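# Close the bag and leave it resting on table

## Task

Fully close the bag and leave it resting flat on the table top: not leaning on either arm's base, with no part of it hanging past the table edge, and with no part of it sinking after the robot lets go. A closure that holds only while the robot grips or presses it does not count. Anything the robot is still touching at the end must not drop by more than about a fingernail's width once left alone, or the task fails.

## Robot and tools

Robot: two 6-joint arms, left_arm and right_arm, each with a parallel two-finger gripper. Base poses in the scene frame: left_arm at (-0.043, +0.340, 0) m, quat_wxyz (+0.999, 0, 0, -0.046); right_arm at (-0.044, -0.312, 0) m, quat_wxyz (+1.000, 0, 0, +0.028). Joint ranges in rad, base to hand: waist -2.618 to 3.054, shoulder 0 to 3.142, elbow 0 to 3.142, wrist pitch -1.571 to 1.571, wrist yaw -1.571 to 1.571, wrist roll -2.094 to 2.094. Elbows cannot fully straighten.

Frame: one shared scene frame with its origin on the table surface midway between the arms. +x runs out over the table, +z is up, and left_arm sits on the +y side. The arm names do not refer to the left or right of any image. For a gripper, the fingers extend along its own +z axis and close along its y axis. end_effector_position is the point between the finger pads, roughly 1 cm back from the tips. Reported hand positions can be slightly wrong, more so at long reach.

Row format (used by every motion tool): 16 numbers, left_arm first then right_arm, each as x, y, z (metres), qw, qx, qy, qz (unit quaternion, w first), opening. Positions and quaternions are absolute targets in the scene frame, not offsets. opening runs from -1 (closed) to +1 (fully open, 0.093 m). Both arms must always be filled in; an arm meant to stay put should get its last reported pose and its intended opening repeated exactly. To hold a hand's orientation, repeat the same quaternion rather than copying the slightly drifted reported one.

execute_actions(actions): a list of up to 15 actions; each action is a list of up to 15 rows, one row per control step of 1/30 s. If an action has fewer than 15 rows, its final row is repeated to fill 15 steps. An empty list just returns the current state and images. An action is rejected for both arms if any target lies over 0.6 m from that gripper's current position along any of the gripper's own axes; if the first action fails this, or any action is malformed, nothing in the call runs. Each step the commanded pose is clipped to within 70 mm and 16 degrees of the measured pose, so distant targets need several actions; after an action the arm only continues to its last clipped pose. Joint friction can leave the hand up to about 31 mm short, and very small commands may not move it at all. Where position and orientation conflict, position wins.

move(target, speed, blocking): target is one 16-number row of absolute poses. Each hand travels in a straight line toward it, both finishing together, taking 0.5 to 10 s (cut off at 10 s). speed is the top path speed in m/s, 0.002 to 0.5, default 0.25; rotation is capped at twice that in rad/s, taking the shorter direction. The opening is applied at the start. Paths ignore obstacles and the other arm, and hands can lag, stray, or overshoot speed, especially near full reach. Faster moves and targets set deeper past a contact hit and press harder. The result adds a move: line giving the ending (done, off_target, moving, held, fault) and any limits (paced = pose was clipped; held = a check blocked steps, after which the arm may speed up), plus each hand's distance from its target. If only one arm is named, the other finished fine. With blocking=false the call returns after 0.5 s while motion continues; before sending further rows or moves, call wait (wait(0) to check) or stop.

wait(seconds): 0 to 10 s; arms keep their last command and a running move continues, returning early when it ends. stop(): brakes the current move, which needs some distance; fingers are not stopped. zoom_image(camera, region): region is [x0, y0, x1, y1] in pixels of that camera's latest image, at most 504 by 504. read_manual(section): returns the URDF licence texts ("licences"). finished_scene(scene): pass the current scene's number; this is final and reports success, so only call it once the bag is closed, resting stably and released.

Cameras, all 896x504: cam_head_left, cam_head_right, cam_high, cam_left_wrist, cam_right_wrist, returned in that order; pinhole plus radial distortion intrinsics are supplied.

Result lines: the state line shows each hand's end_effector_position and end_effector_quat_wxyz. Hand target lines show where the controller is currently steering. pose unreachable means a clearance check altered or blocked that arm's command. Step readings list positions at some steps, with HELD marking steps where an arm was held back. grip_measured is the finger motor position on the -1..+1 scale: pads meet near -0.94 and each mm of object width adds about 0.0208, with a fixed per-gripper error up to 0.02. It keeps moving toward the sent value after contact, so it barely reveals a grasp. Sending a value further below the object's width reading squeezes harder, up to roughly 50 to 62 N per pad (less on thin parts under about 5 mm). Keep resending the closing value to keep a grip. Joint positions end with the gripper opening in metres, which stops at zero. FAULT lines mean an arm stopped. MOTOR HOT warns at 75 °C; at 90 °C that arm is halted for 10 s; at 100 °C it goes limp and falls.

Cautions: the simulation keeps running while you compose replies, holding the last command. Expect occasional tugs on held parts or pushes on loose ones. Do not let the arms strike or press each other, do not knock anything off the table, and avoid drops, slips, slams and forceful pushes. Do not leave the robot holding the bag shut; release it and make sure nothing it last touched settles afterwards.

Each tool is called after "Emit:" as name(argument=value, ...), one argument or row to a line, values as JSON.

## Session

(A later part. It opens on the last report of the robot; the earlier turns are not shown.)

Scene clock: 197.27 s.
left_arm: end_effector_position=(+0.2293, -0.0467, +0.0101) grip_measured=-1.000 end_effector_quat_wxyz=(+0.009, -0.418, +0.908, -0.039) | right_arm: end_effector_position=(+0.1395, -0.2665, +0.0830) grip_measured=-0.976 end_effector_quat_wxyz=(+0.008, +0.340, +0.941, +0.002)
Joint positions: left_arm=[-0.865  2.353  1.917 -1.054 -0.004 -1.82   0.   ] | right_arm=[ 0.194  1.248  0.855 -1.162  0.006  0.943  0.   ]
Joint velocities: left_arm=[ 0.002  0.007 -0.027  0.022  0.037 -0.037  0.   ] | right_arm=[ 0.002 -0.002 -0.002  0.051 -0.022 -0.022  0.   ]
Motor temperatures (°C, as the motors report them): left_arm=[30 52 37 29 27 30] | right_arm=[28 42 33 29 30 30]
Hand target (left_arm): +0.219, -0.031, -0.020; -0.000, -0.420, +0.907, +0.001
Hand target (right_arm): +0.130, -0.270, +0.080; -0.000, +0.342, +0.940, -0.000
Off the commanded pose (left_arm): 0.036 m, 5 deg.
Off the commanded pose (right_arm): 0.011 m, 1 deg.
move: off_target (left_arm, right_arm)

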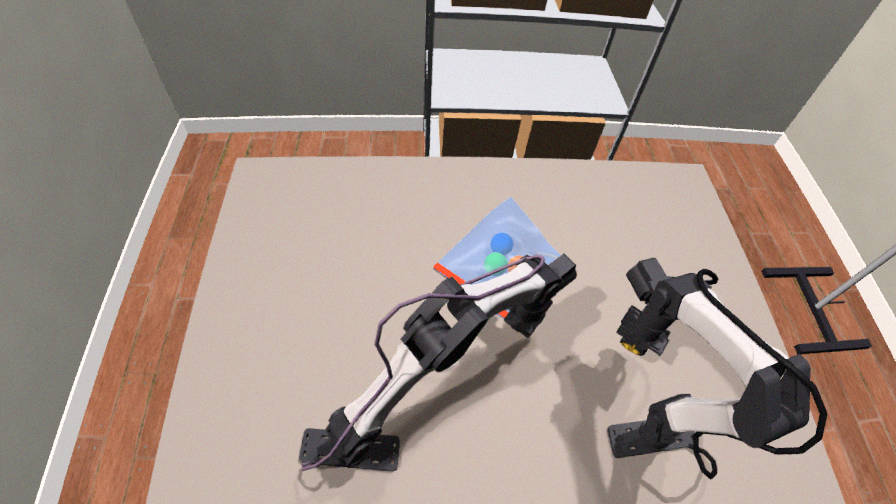

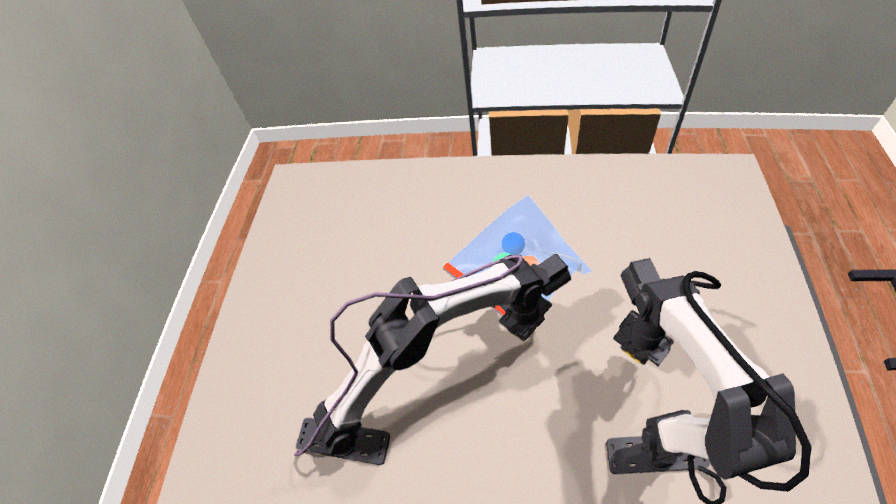

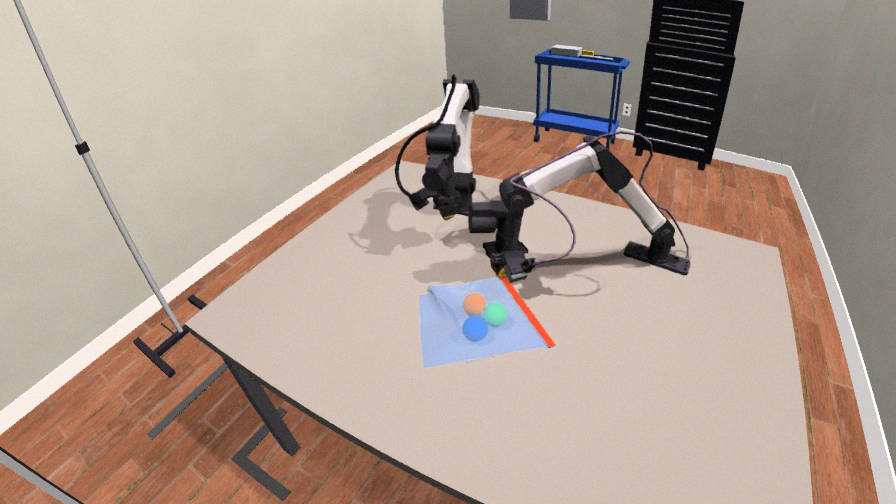

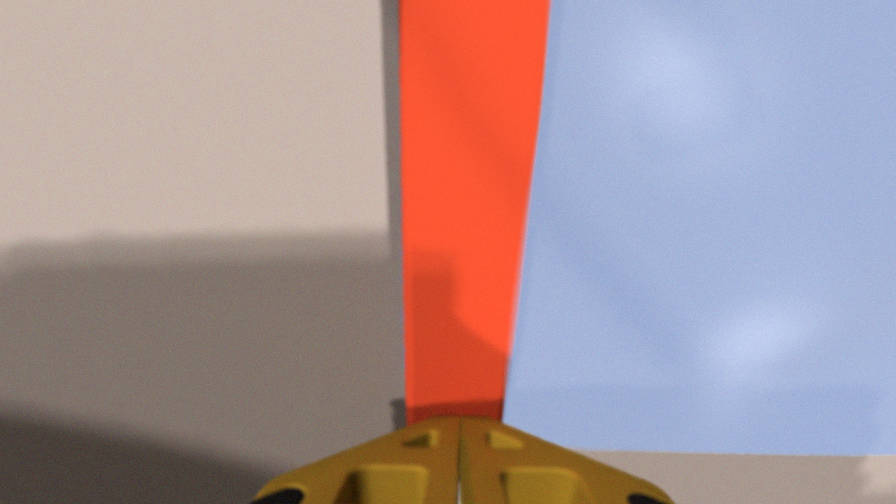

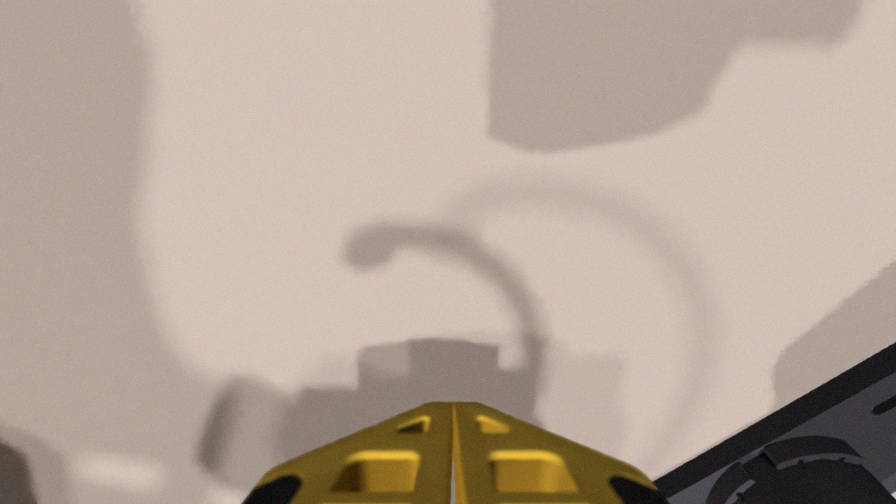

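Emit:
move(
  target=[0.232,-0.040,0.04,0,-0.42,0.907,0,-1, 0.13,-0.27,0.08,0,0.342,0.940,0,-1],
  speed=0.12,
)

Emit:
move(
  target=[0.3945,0.1475,0.034,0,-0.42,0.907,0,-1, 0.13,-0.27,0.08,0,0.342,0.940,0,-1],
  speed=0.25,
)

Scene clock: 199.30 s.
left_arm: end_effector_position=(+0.2298, -0.0414, +0.0439) grip_measured=-1.000 end_effector_quat_wxyz=(+0.003, -0.420, +0.907, -0.007) | right_arm: end_effector_position=(+0.1395, -0.2665, +0.0830) grip_measured=-0.976 end_effector_quat_wxyz=(+0.008, +0.340, +0.941, +0.002)
Joint positions: left_arm=[-0.857  2.392  2.124 -1.288 -0.004 -1.817  0.   ] | right_arm=[ 0.194  1.248  0.855 -1.162  0.006  0.943  0.   ]
Joint velocities: left_arm=[ 0.002  0.002 -0.032 -0.007  0.051  0.022  0.   ] | right_arm=[-0.012 -0.002  0.007  0.022 -0.037  0.022  0.   ]
Motor temperatures (°C, as the motors report them): left_arm=[30 52 37 29 27 30] | right_arm=[28 42 33 29 30 30]
Hand target (left_arm): +0.232, -0.040, +0.040; -0.000, -0.420, +0.908, -0.000
Hand target (right_arm): +0.130, -0.270, +0.080; -0.000, +0.342, +0.940, -0.000
Off the commanded pose (left_arm): 0.005 m, 1 deg.
Off the commanded pose (right_arm): 0.011 m, 1 deg.
move: off_target (right_arm)

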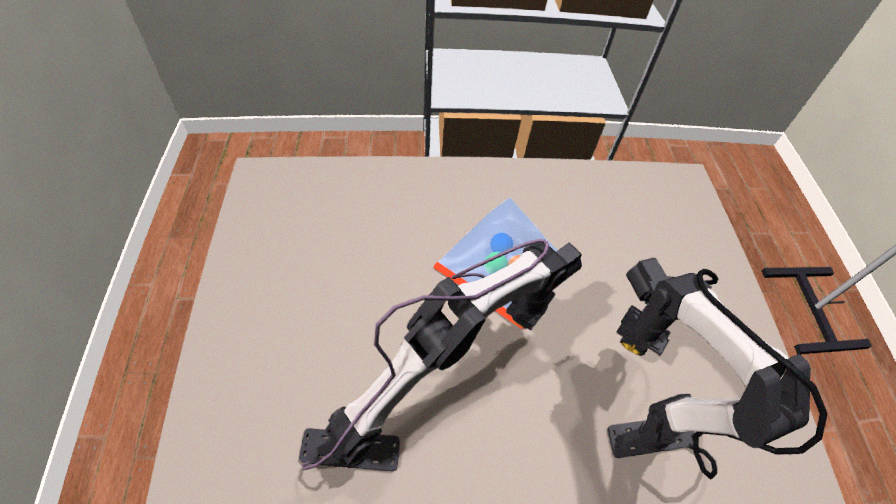

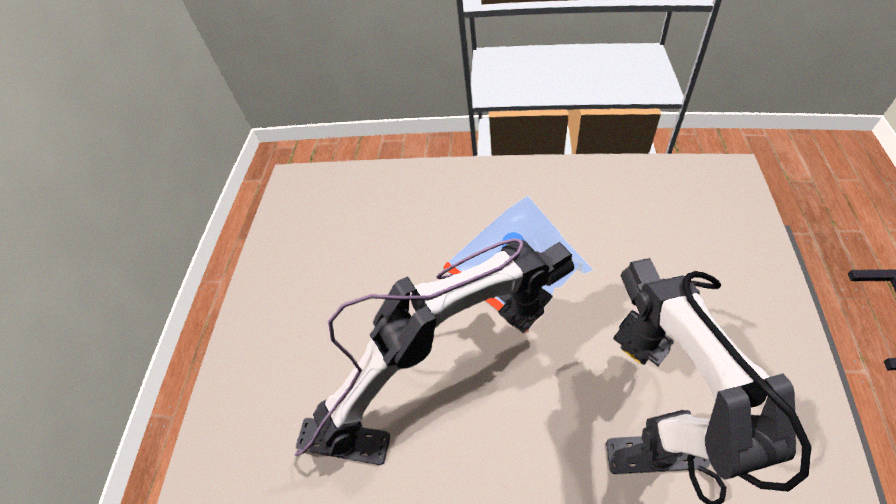

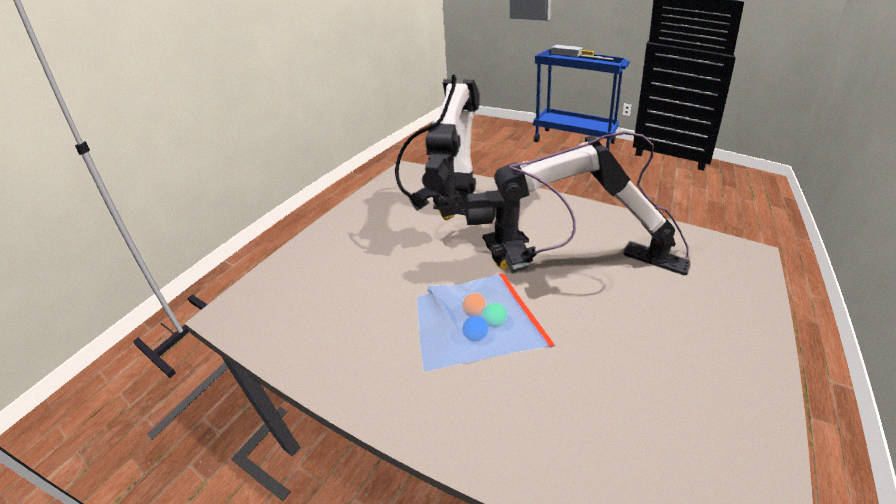

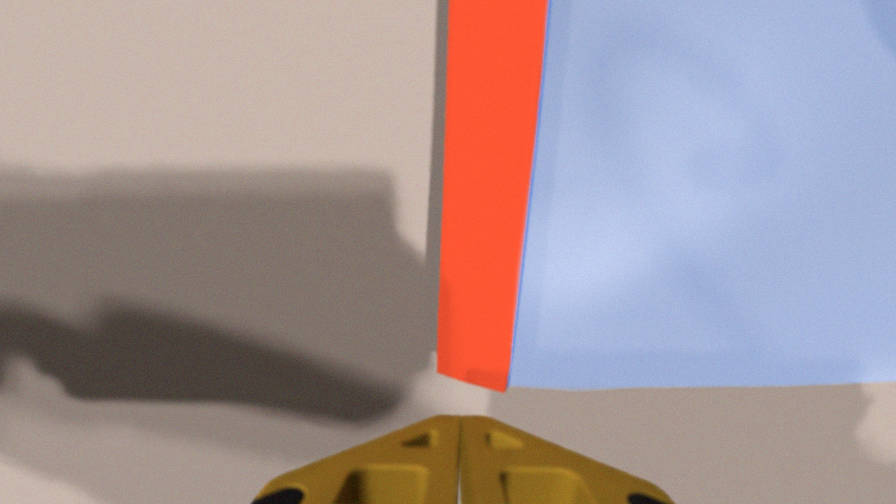

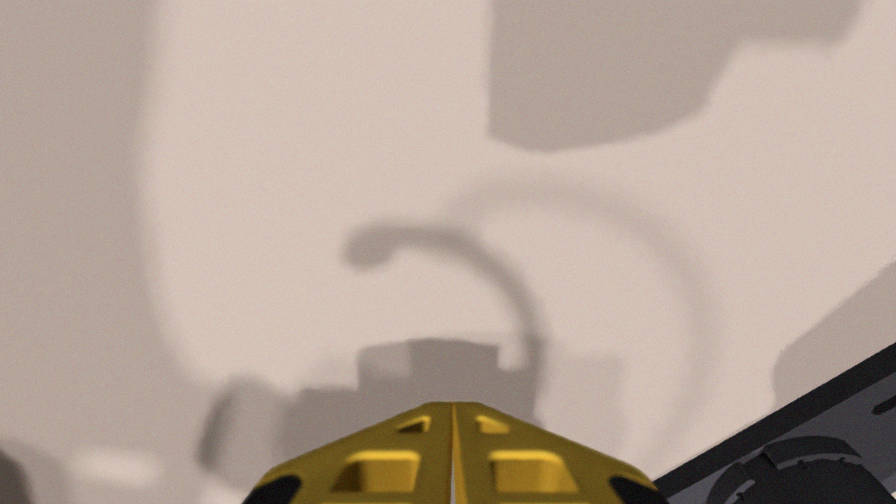

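Scene clock: 200.93 s.
left_arm: end_effector_position=(+0.3934, +0.1506, +0.0394) grip_measured=-1.000 end_effector_quat_wxyz=(+0.002, -0.427, +0.904, -0.004) | right_arm: end_effector_position=(+0.1395, -0.2665, +0.0830) grip_measured=-0.976 end_effector_quat_wxyz=(+0.008, +0.340, +0.941, +0.002)
Joint positions: left_arm=[-0.315  2.438  2.189 -1.312  0.002 -1.291  0.   ] | right_arm=[ 0.194  1.248  0.855 -1.162  0.006  0.943  0.   ]
Joint velocities: left_arm=[-0.012 -0.002 -0.007  0.022 -0.066 -0.037  0.   ] | right_arm=[-0.017 -0.012  0.012  0.051 -0.037  0.037  0.   ]
Motor temperatures (°C, as the motors report them): left_arm=[30 53 37 29 27 30] | right_arm=[28 42 33 29 30 30]
Hand target (left_arm): +0.391, +0.146, +0.034; -0.007, -0.420, +0.907, -0.001
Hand target (right_arm): +0.130, -0.270, +0.080; -0.000, +0.342, +0.940, -0.000
Off the commanded pose (left_arm): 0.006 m, 1 deg.
Off the commanded pose (right_arm): 0.011 m, 1 deg.
move: off_target (right_arm)

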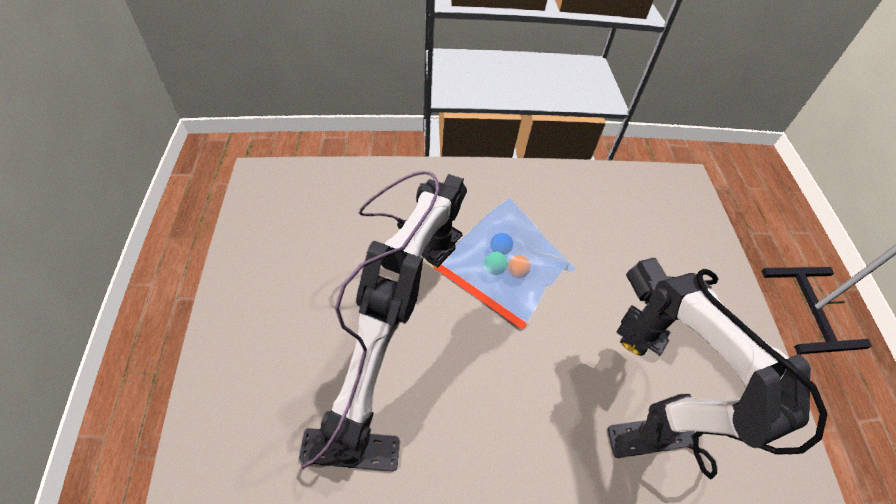

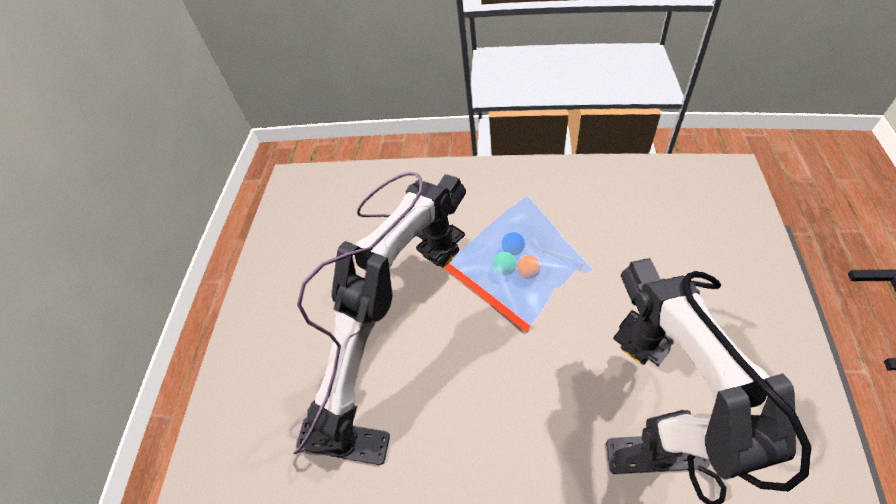

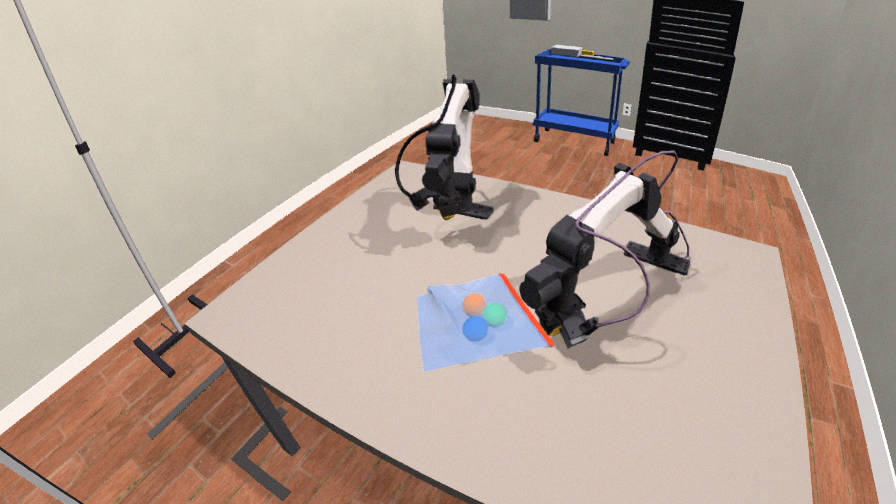

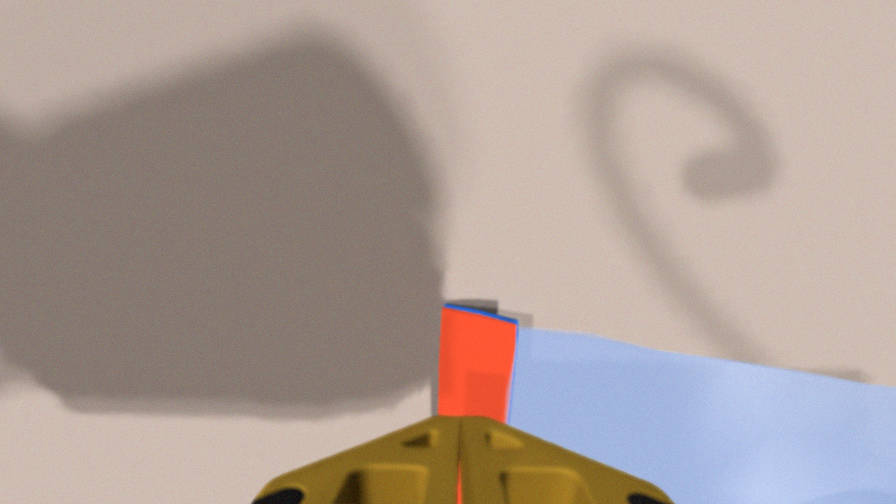

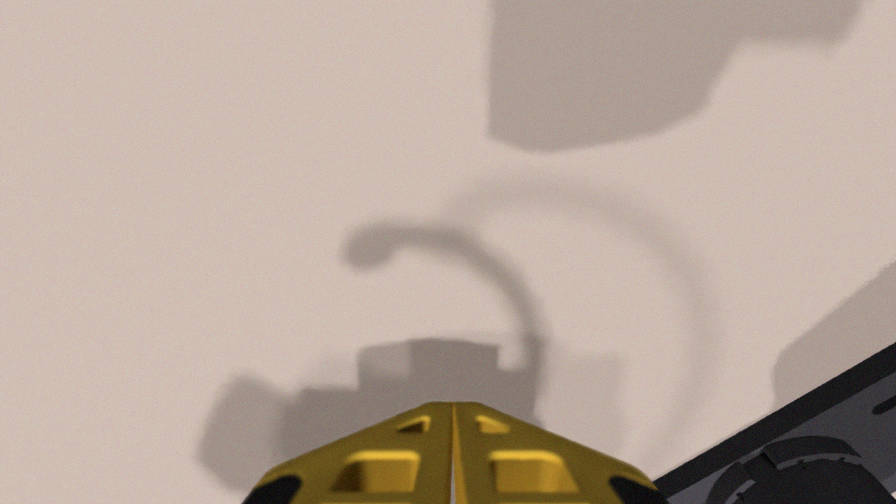

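Emit:
move(
  target=[0.3926,0.1509,0.004,0,-0.42,0.907,0,-1, 0.13,-0.27,0.08,0,0.342,0.940,0,-1],
  speed=0.06,
)

Scene clock: 204.50 s.
left_arm: end_effector_position=(+0.3981, +0.1486, +0.0202) grip_measured=-1.000 end_effector_quat_wxyz=(+0.011, -0.424, +0.906, -0.014) | right_arm: end_effector_position=(+0.1394, -0.2665, +0.0830) grip_measured=-0.976 end_effector_quat_wxyz=(+0.008, +0.340, +0.941, +0.002)
Joint positions: left_arm=[-0.315  2.438  2.112 -1.21   0.002 -1.284  0.   ] | right_arm=[ 0.194  1.248  0.855 -1.163  0.006  0.943  0.   ]
Joint velocities: left_arm=[-0.012  0.007 -0.017 -0.066 -0.022  0.022  0.   ] | right_arm=[-0.017 -0.032 -0.002  0.007  0.037  0.007  0.   ]
Motor temperatures (°C, as the motors report them): left_arm=[30 53 37 29 27 30] | right_arm=[28 42 33 29 30 30]
Hand target (left_arm): +0.392, +0.151, +0.004; -0.000, -0.420, +0.907, +0.000
Hand target (right_arm): +0.130, -0.270, +0.080; -0.000, +0.342, +0.940, -0.000
Off the commanded pose (left_arm): 0.017 m, 2 deg.
Off the commanded pose (right_arm): 0.011 m, 1 deg.
move: off_target (left_arm, right_arm)

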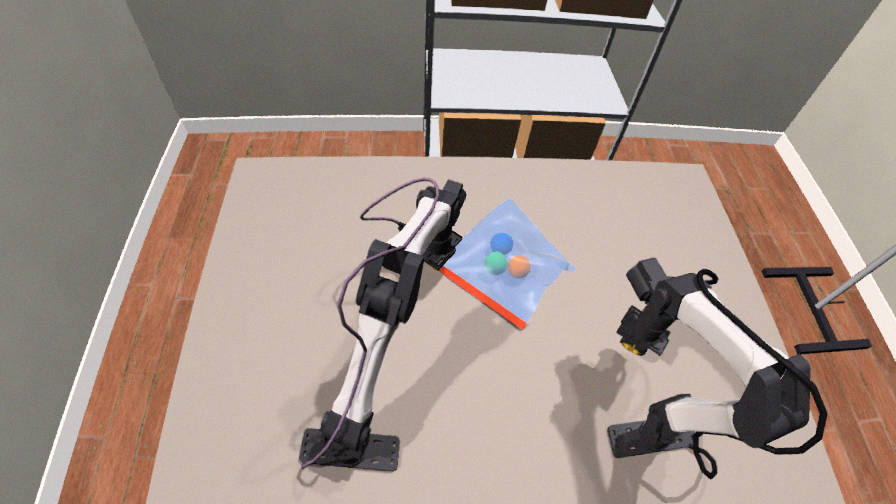

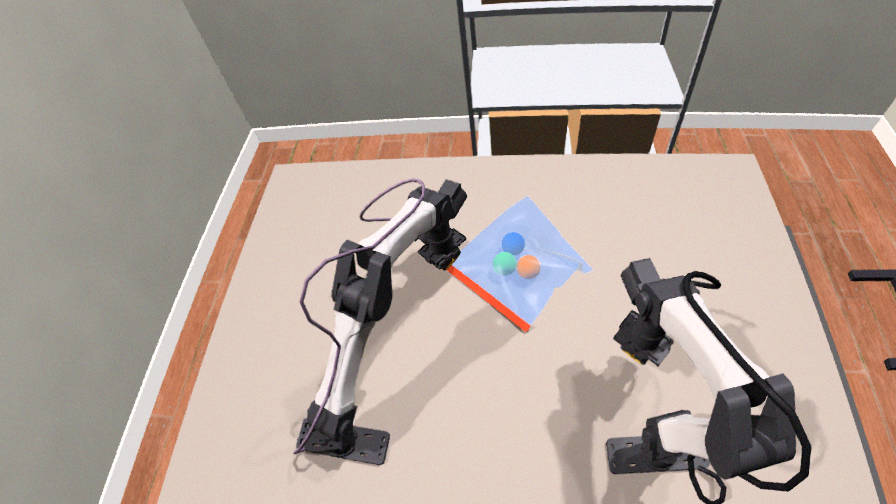

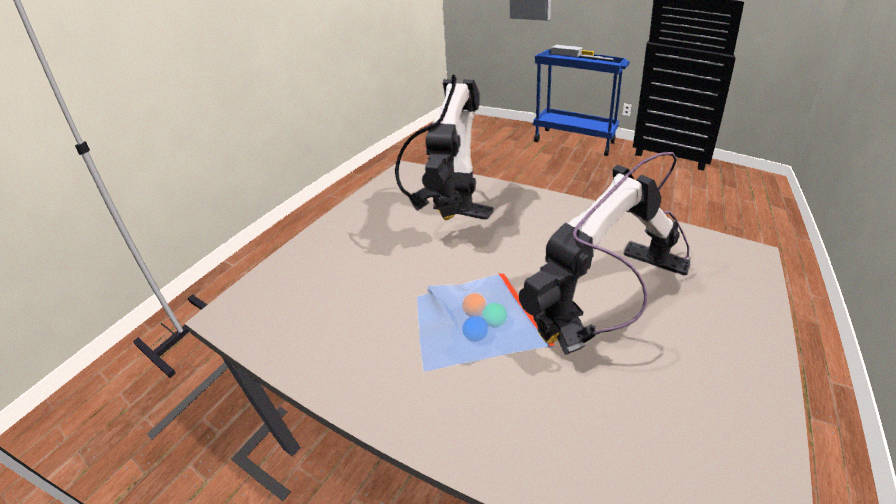

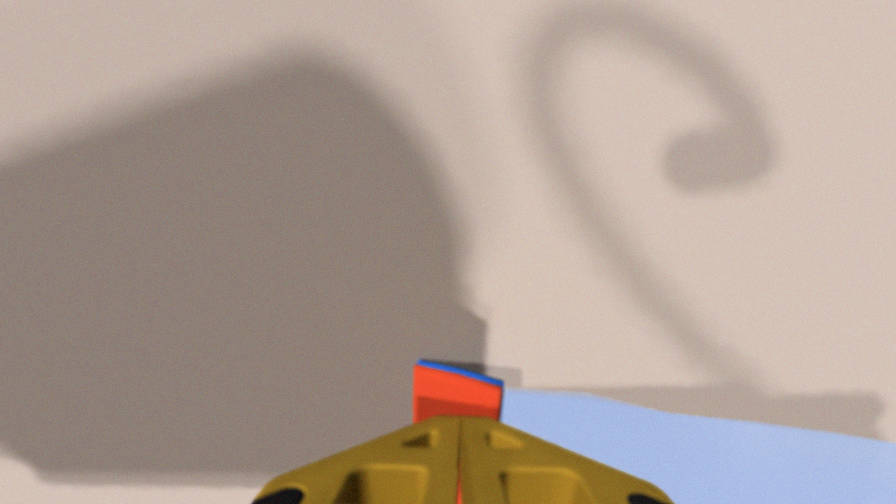

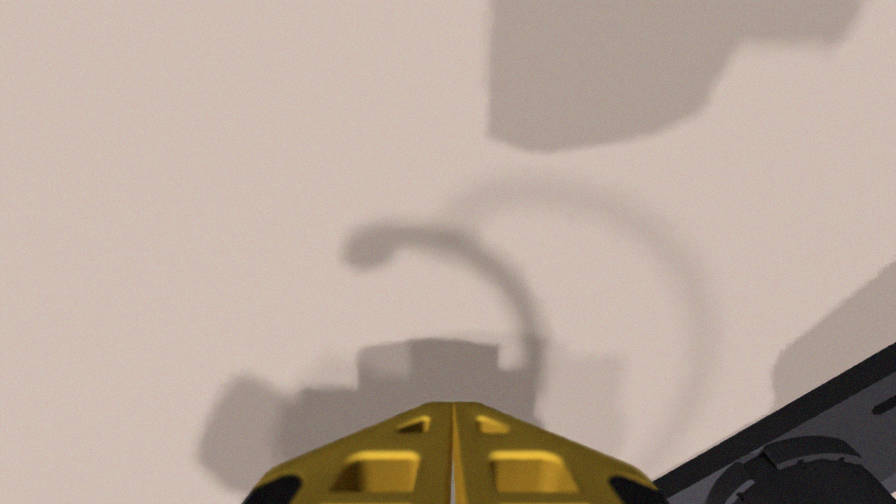

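Emit:
move(
  target=[0.3814,0.1558,-0.022,0,-0.42,0.907,0,-1, 0.13,-0.27,0.08,0,0.342,0.940,0,-1],
  speed=0.06,
)

Scene clock: 206.37 s.
left_arm: end_effector_position=(+0.3961, +0.1494, +0.0105) grip_measured=-1.000 end_effector_quat_wxyz=(+0.025, -0.423, +0.905, -0.030) | right_arm: end_effector_position=(+0.1394, -0.2665, +0.0830) grip_measured=-0.976 end_effector_quat_wxyz=(+0.008, +0.340, +0.941, +0.002)
Joint positions: left_arm=[-0.315  2.382  1.97  -1.081  0.002 -1.283  0.   ] | right_arm=[ 0.194  1.248  0.855 -1.163  0.006  0.943  0.   ]
Joint velocities: left_arm=[ 0.002 -0.007 -0.002 -0.007  0.007  0.022  0.   ] | right_arm=[-0.002 -0.012 -0.002  0.037 -0.022  0.051  0.   ]
Motor temperatures (°C, as the motors report them): left_arm=[30 53 37 29 27 30] | right_arm=[28 41 33 29 30 30]
Hand target (left_arm): +0.380, +0.156, -0.020; -0.000, -0.420, +0.908, +0.000
Hand target (right_arm): +0.130, -0.270, +0.080; -0.000, +0.342, +0.940, -0.000
Off the commanded pose (left_arm): 0.036 m, 4 deg.
Off the commanded pose (right_arm): 0.011 m, 1 deg.
move: off_target (left_arm, right_arm)

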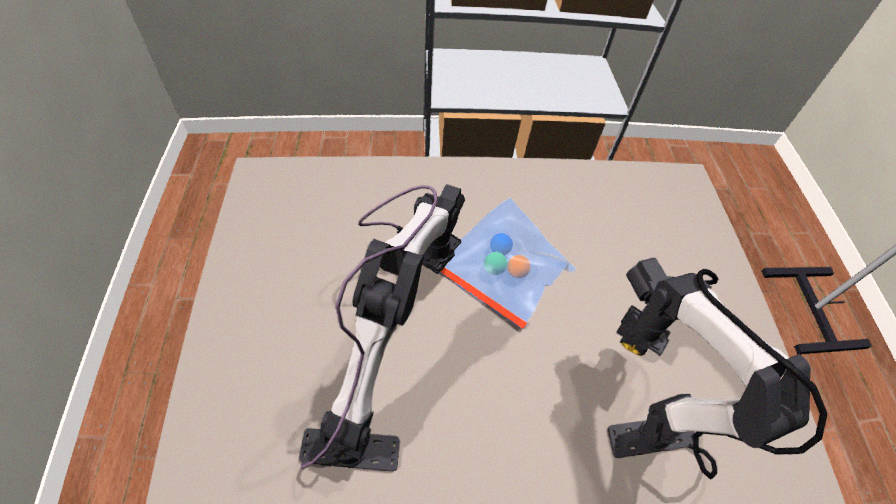

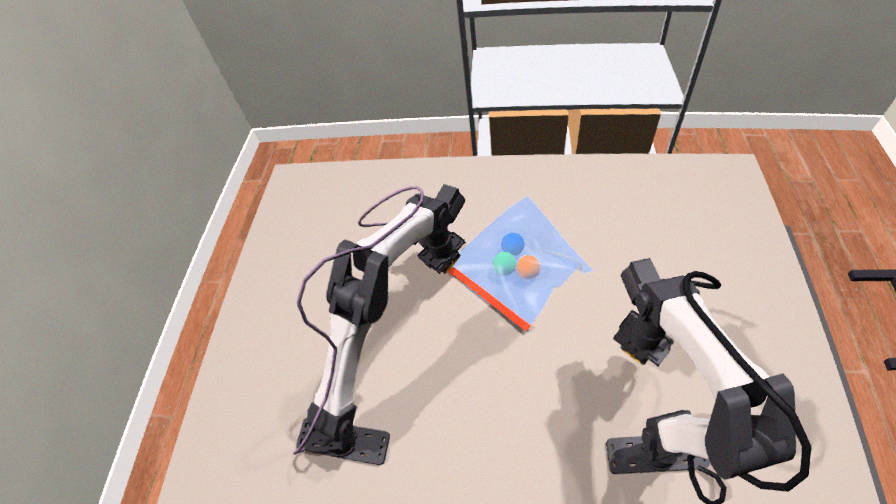

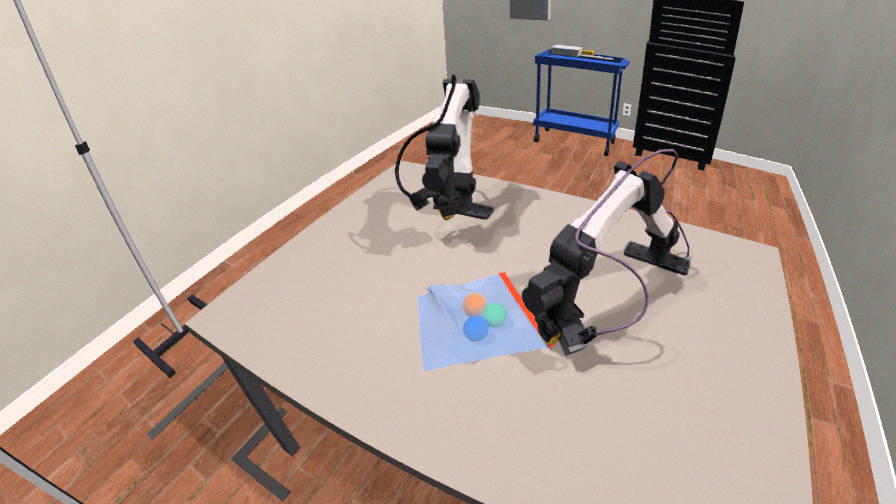

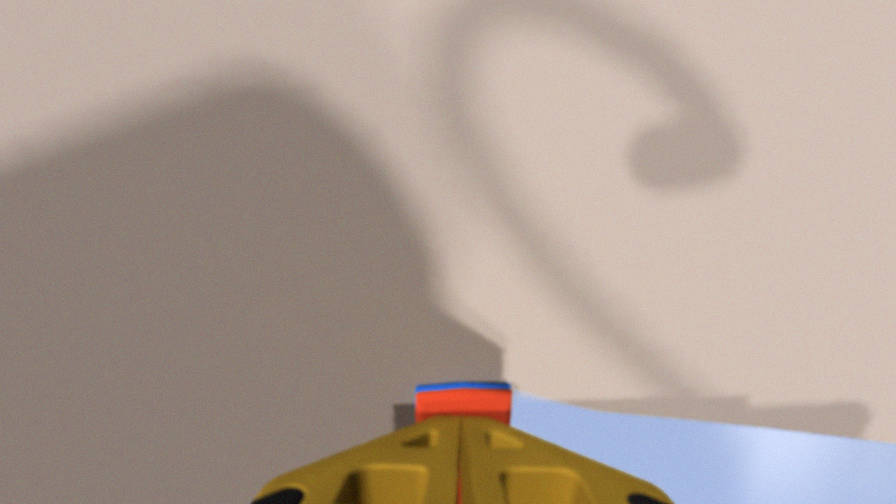

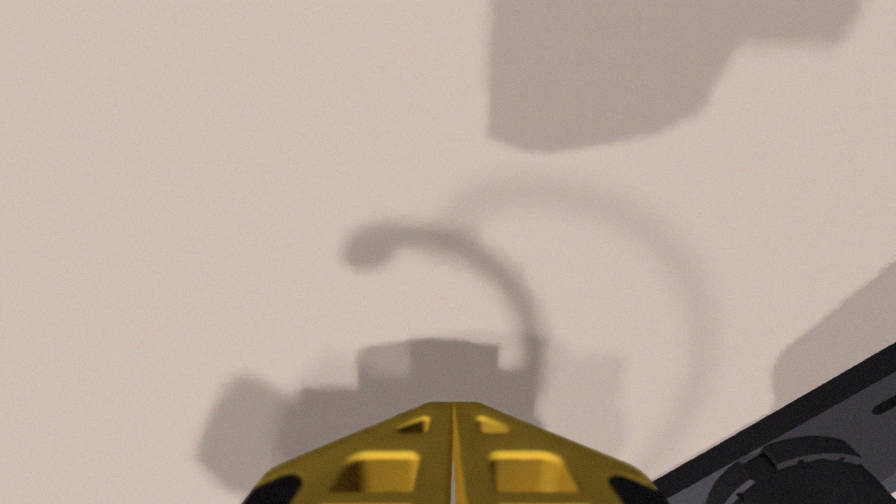

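Emit:
execute_actions(
  actions=[
    [[0.3946,0.1476,0.0132,0,-0.42,0.907,0,-1,0.13,-0.27,0.08,0,0.342,0.94,0,-1],[0.3931,0.1457,0.0159,0,-0.42,0.907,0,-1,0.13,-0.27,0.08,0,0.342,0.94,0,-1],[0.3916,0.1439,0.0186,0,-0.42,0.907,0,-1,0.13,-0.27,0.08,0,0.342,0.94,0,-1],[0.3900,0.1420,0.0213,0,-0.42,0.907,0,-1,0.13,-0.27,0.08,0,0.342,0.94,0,-1],[0.3885,0.1402,0.0240,0,-0.42,0.907,0,-1,0.13,-0.27,0.08,0,0.342,0.94,0,-1],[0.3870,0.1384,0.0267,0,-0.42,0.907,0,-1,0.13,-0.27,0.08,0,0.342,0.94,0,-1],[0.3855,0.1365,0.0293,0,-0.42,0.907,0,-1,0.13,-0.27,0.08,0,0.342,0.94,0,-1],[0.3840,0.1347,0.0320,0,-0.42,0.907,0,-1,0.13,-0.27,0.08,0,0.342,0.94,0,-1]],
    [[0.3840,0.1347,0.0320,0,-0.42,0.907,0,-1,0.13,-0.27,0.08,0,0.342,0.94,0,-1],[0.3840,0.1347,0.0320,0,-0.42,0.907,0,-1,0.13,-0.27,0.08,0,0.342,0.94,0,-1],[0.3840,0.1347,0.0320,0,-0.42,0.907,0,-1,0.13,-0.27,0.08,0,0.342,0.94,0,-1],[0.3849,0.1372,0.0315,0,-0.42,0.907,0,-1,0.13,-0.27,0.08,0,0.342,0.94,0,-1],[0.3846,0.1374,0.0281,0,-0.42,0.907,0,-1,0.13,-0.27,0.08,0,0.342,0.94,0,-1],[0.3843,0.1375,0.0246,0,-0.42,0.907,0,-1,0.13,-0.27,0.08,0,0.342,0.94,0,-1],[0.3840,0.1377,0.0212,0,-0.42,0.907,0,-1,0.13,-0.27,0.08,0,0.342,0.94,0,-1],[0.3837,0.1378,0.0177,0,-0.42,0.907,0,-1,0.13,-0.27,0.08,0,0.342,0.94,0,-1],[0.3833,0.1380,0.0143,0,-0.42,0.907,0,-1,0.13,-0.27,0.08,0,0.342,0.94,0,-1],[0.3830,0.1382,0.0109,0,-0.42,0.907,0,-1,0.13,-0.27,0.08,0,0.342,0.94,0,-1],[0.3827,0.1383,0.0074,0,-0.42,0.907,0,-1,0.13,-0.27,0.08,0,0.342,0.94,0,-1],[0.3824,0.1385,0.0040,0,-0.42,0.907,0,-1,0.13,-0.27,0.08,0,0.342,0.94,0,-1]],
    [[0.3814,0.1390,0.0018,0,-0.42,0.907,0,-1,0.13,-0.27,0.08,0,0.342,0.94,0,-1],[0.3804,0.1394,-0.0003,0,-0.42,0.907,0,-1,0.13,-0.27,0.08,0,0.342,0.94,0,-1],[0.3795,0.1399,-0.0025,0,-0.42,0.907,0,-1,0.13,-0.27,0.08,0,0.342,0.94,0,-1],[0.3785,0.1404,-0.0047,0,-0.42,0.907,0,-1,0.13,-0.27,0.08,0,0.342,0.94,0,-1],[0.3775,0.1408,-0.0068,0,-0.42,0.907,0,-1,0.13,-0.27,0.08,0,0.342,0.94,0,-1],[0.3765,0.1413,-0.0090,0,-0.42,0.907,0,-1,0.13,-0.27,0.08,0,0.342,0.94,0,-1],[0.3755,0.1418,-0.0112,0,-0.42,0.907,0,-1,0.13,-0.27,0.08,0,0.342,0.94,0,-1],[0.3745,0.1422,-0.0133,0,-0.42,0.907,0,-1,0.13,-0.27,0.08,0,0.342,0.94,0,-1],[0.3736,0.1427,-0.0155,0,-0.42,0.907,0,-1,0.13,-0.27,0.08,0,0.342,0.94,0,-1],[0.3726,0.1432,-0.0177,0,-0.42,0.907,0,-1,0.13,-0.27,0.08,0,0.342,0.94,0,-1],[0.3716,0.1436,-0.0198,0,-0.42,0.907,0,-1,0.13,-0.27,0.08,0,0.342,0.94,0,-1],[0.3706,0.1441,-0.0220,0,-0.42,0.907,0,-1,0.13,-0.27,0.08,0,0.342,0.94,0,-1]],
    [[0.3706,0.1441,-0.0220,0,-0.42,0.907,0,-1,0.13,-0.27,0.08,0,0.342,0.94,0,-1]],
  ],
)

Scene clock: 215.40 s.
left_arm: end_effector_position=(+0.3815, +0.1362, +0.0103) grip_measured=-1.000 end_effector_quat_wxyz=(+0.020, -0.416, +0.909, -0.026) | right_arm: end_effector_position=(+0.1394, -0.2665, +0.0830) grip_measured=-0.976 end_effector_quat_wxyz=(+0.008, +0.340, +0.941, +0.002)
Joint positions: left_arm=[-0.353  2.36   1.931 -1.076  0.002 -1.305  0.   ] | right_arm=[ 0.194  1.248  0.855 -1.163  0.006  0.943  0.   ]
Joint velocities: left_arm=[-0.007  0.002  0.002 -0.037  0.037  0.037  0.   ] | right_arm=[-0.002 -0.027 -0.002 -0.007  0.037 -0.037  0.   ]
Motor temperatures (°C, as the motors report them): left_arm=[30 54 37 30 27 30] | right_arm=[28 41 33 29 30 30]
Hand target (left_arm): +0.369, +0.145, -0.020; -0.001, -0.420, +0.908, +0.000
Hand target (right_arm): +0.130, -0.270, +0.080; -0.000, +0.342, +0.940, -0.000
Off the commanded pose (left_arm): 0.035 m, 4 deg.
Off the commanded pose (right_arm): 0.011 m, 1 deg.
Step readings (end_effector_position; steps 1 to 15: 1st action; 16 to 30: 2nd action; 31 to 45: 3rd action; 46 to 60: 4th action):
0: left_arm (+0.3961, +0.1495, +0.0104) | right_arm (+0.1394, -0.2665, +0.0830)
1: left_arm (+0.3963, +0.1494, +0.0135) | right_arm (+0.1394, -0.2665, +0.0830)
2: left_arm (+0.3984, +0.1485, +0.0156) | right_arm (+0.1394, -0.2665, +0.0830)
4: left_arm (+0.4031, +0.1456, +0.0204) | right_arm (+0.1394, -0.2665, +0.0830)
8: left_arm (+0.3987, +0.1394, +0.0305) | right_arm (+0.1394, -0.2665, +0.0830)
15: left_arm (+0.3868, +0.1337, +0.0341) | right_arm (+0.1394, -0.2665, +0.0830)
16: left_arm (+0.3861, +0.1340, +0.0341) | right_arm (+0.1394, -0.2665, +0.0830)
17: left_arm (+0.3855, +0.1343, +0.0341) | right_arm (+0.1394, -0.2665, +0.0830)
19: left_arm (+0.3848, +0.1346, +0.0341) | right_arm (+0.1394, -0.2665, +0.0830)
23: left_arm (+0.3858, +0.1341, +0.0341) | right_arm (+0.1394, -0.2665, +0.0830)
30: left_arm (+0.3812, +0.1363, +0.0168) | right_arm (+0.1394, -0.2665, +0.0830)
31: left_arm (+0.3809, +0.1364, +0.0155) | right_arm (+0.1394, -0.2665, +0.0830)
32: left_arm (+0.3812, +0.1363, +0.0142) | right_arm (+0.1394, -0.2665, +0.0830)
34: left_arm (+0.3814, +0.1362, +0.0113) | right_arm (+0.1394, -0.2665, +0.0830)
38: left_arm (+0.3814, +0.1362, +0.0113) | right_arm (+0.1394, -0.2665, +0.0830)
45: left_arm (+0.3812, +0.1363, +0.0104) | right_arm (+0.1394, -0.2665, +0.0830)
46: left_arm (+0.3814, +0.1362, +0.0105) | right_arm (+0.1394, -0.2665, +0.0830)
47: left_arm (+0.3815, +0.1362, +0.0104) | right_arm (+0.1394, -0.2665, +0.0830)
49: left_arm (+0.3815, +0.1362, +0.0103) | right_arm (+0.1394, -0.2665, +0.0830)
53: left_arm (+0.3815, +0.1362, +0.0103) | right_arm (+0.1394, -0.2665, +0.0830)
60: end_effector_position above

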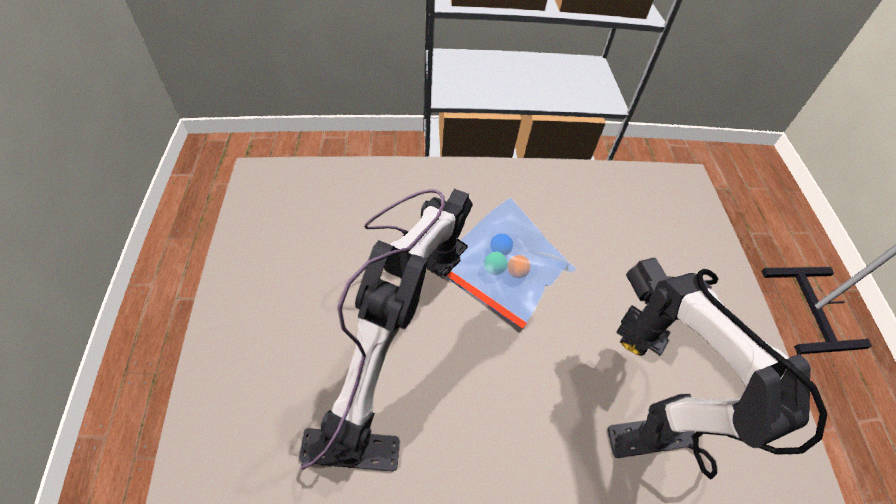

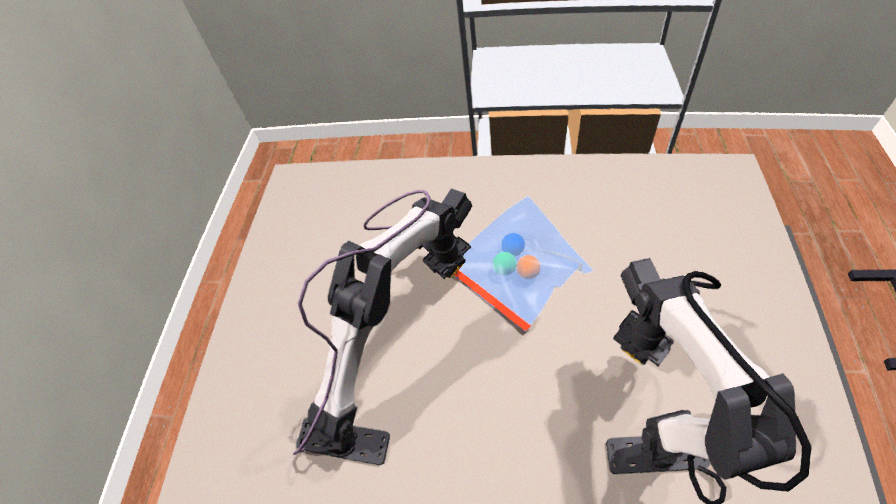

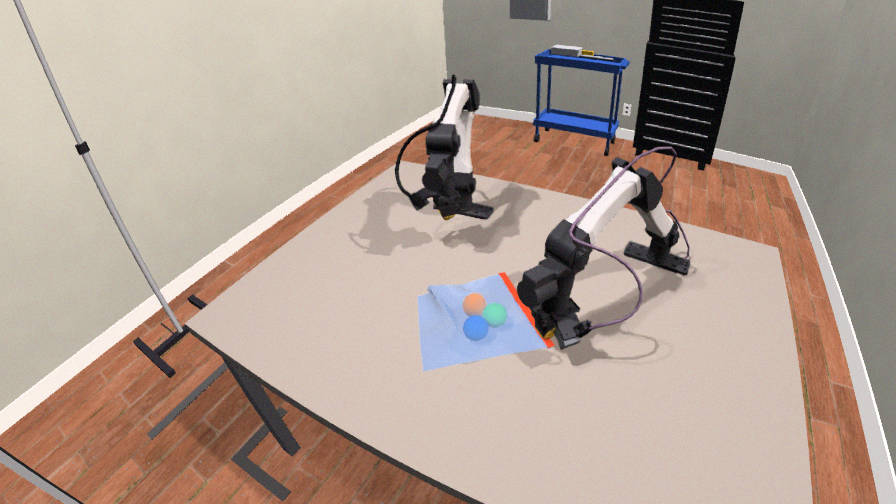

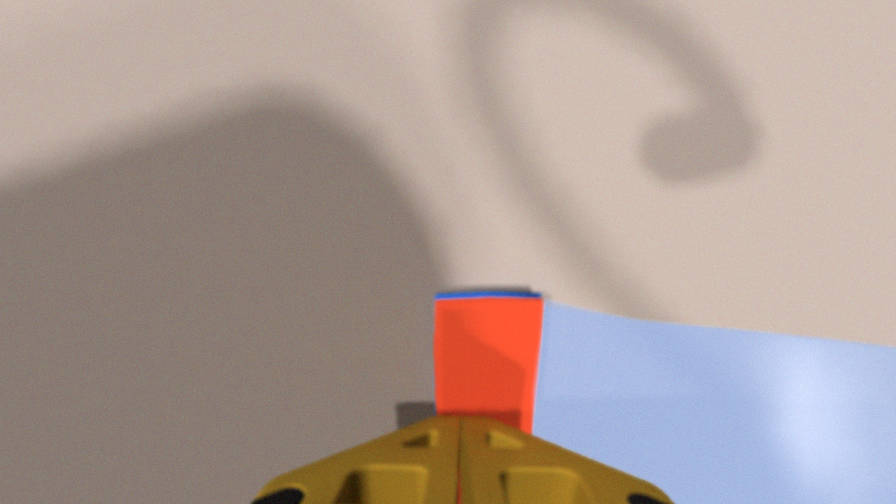

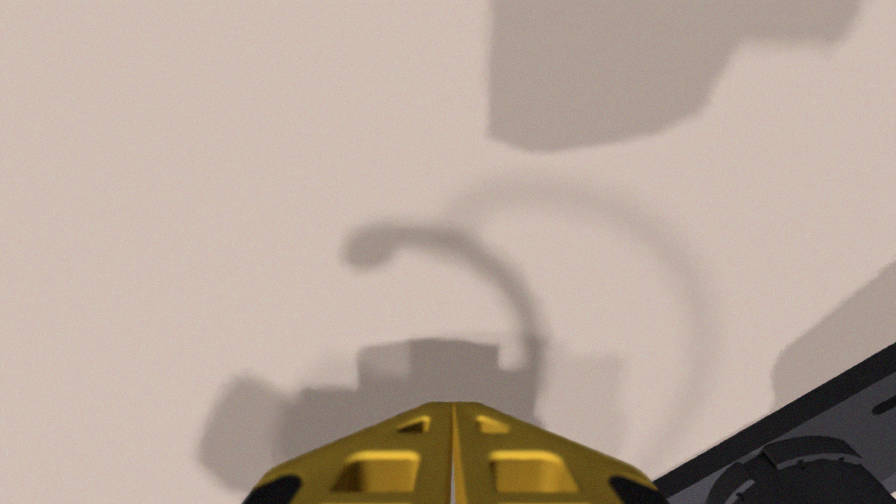

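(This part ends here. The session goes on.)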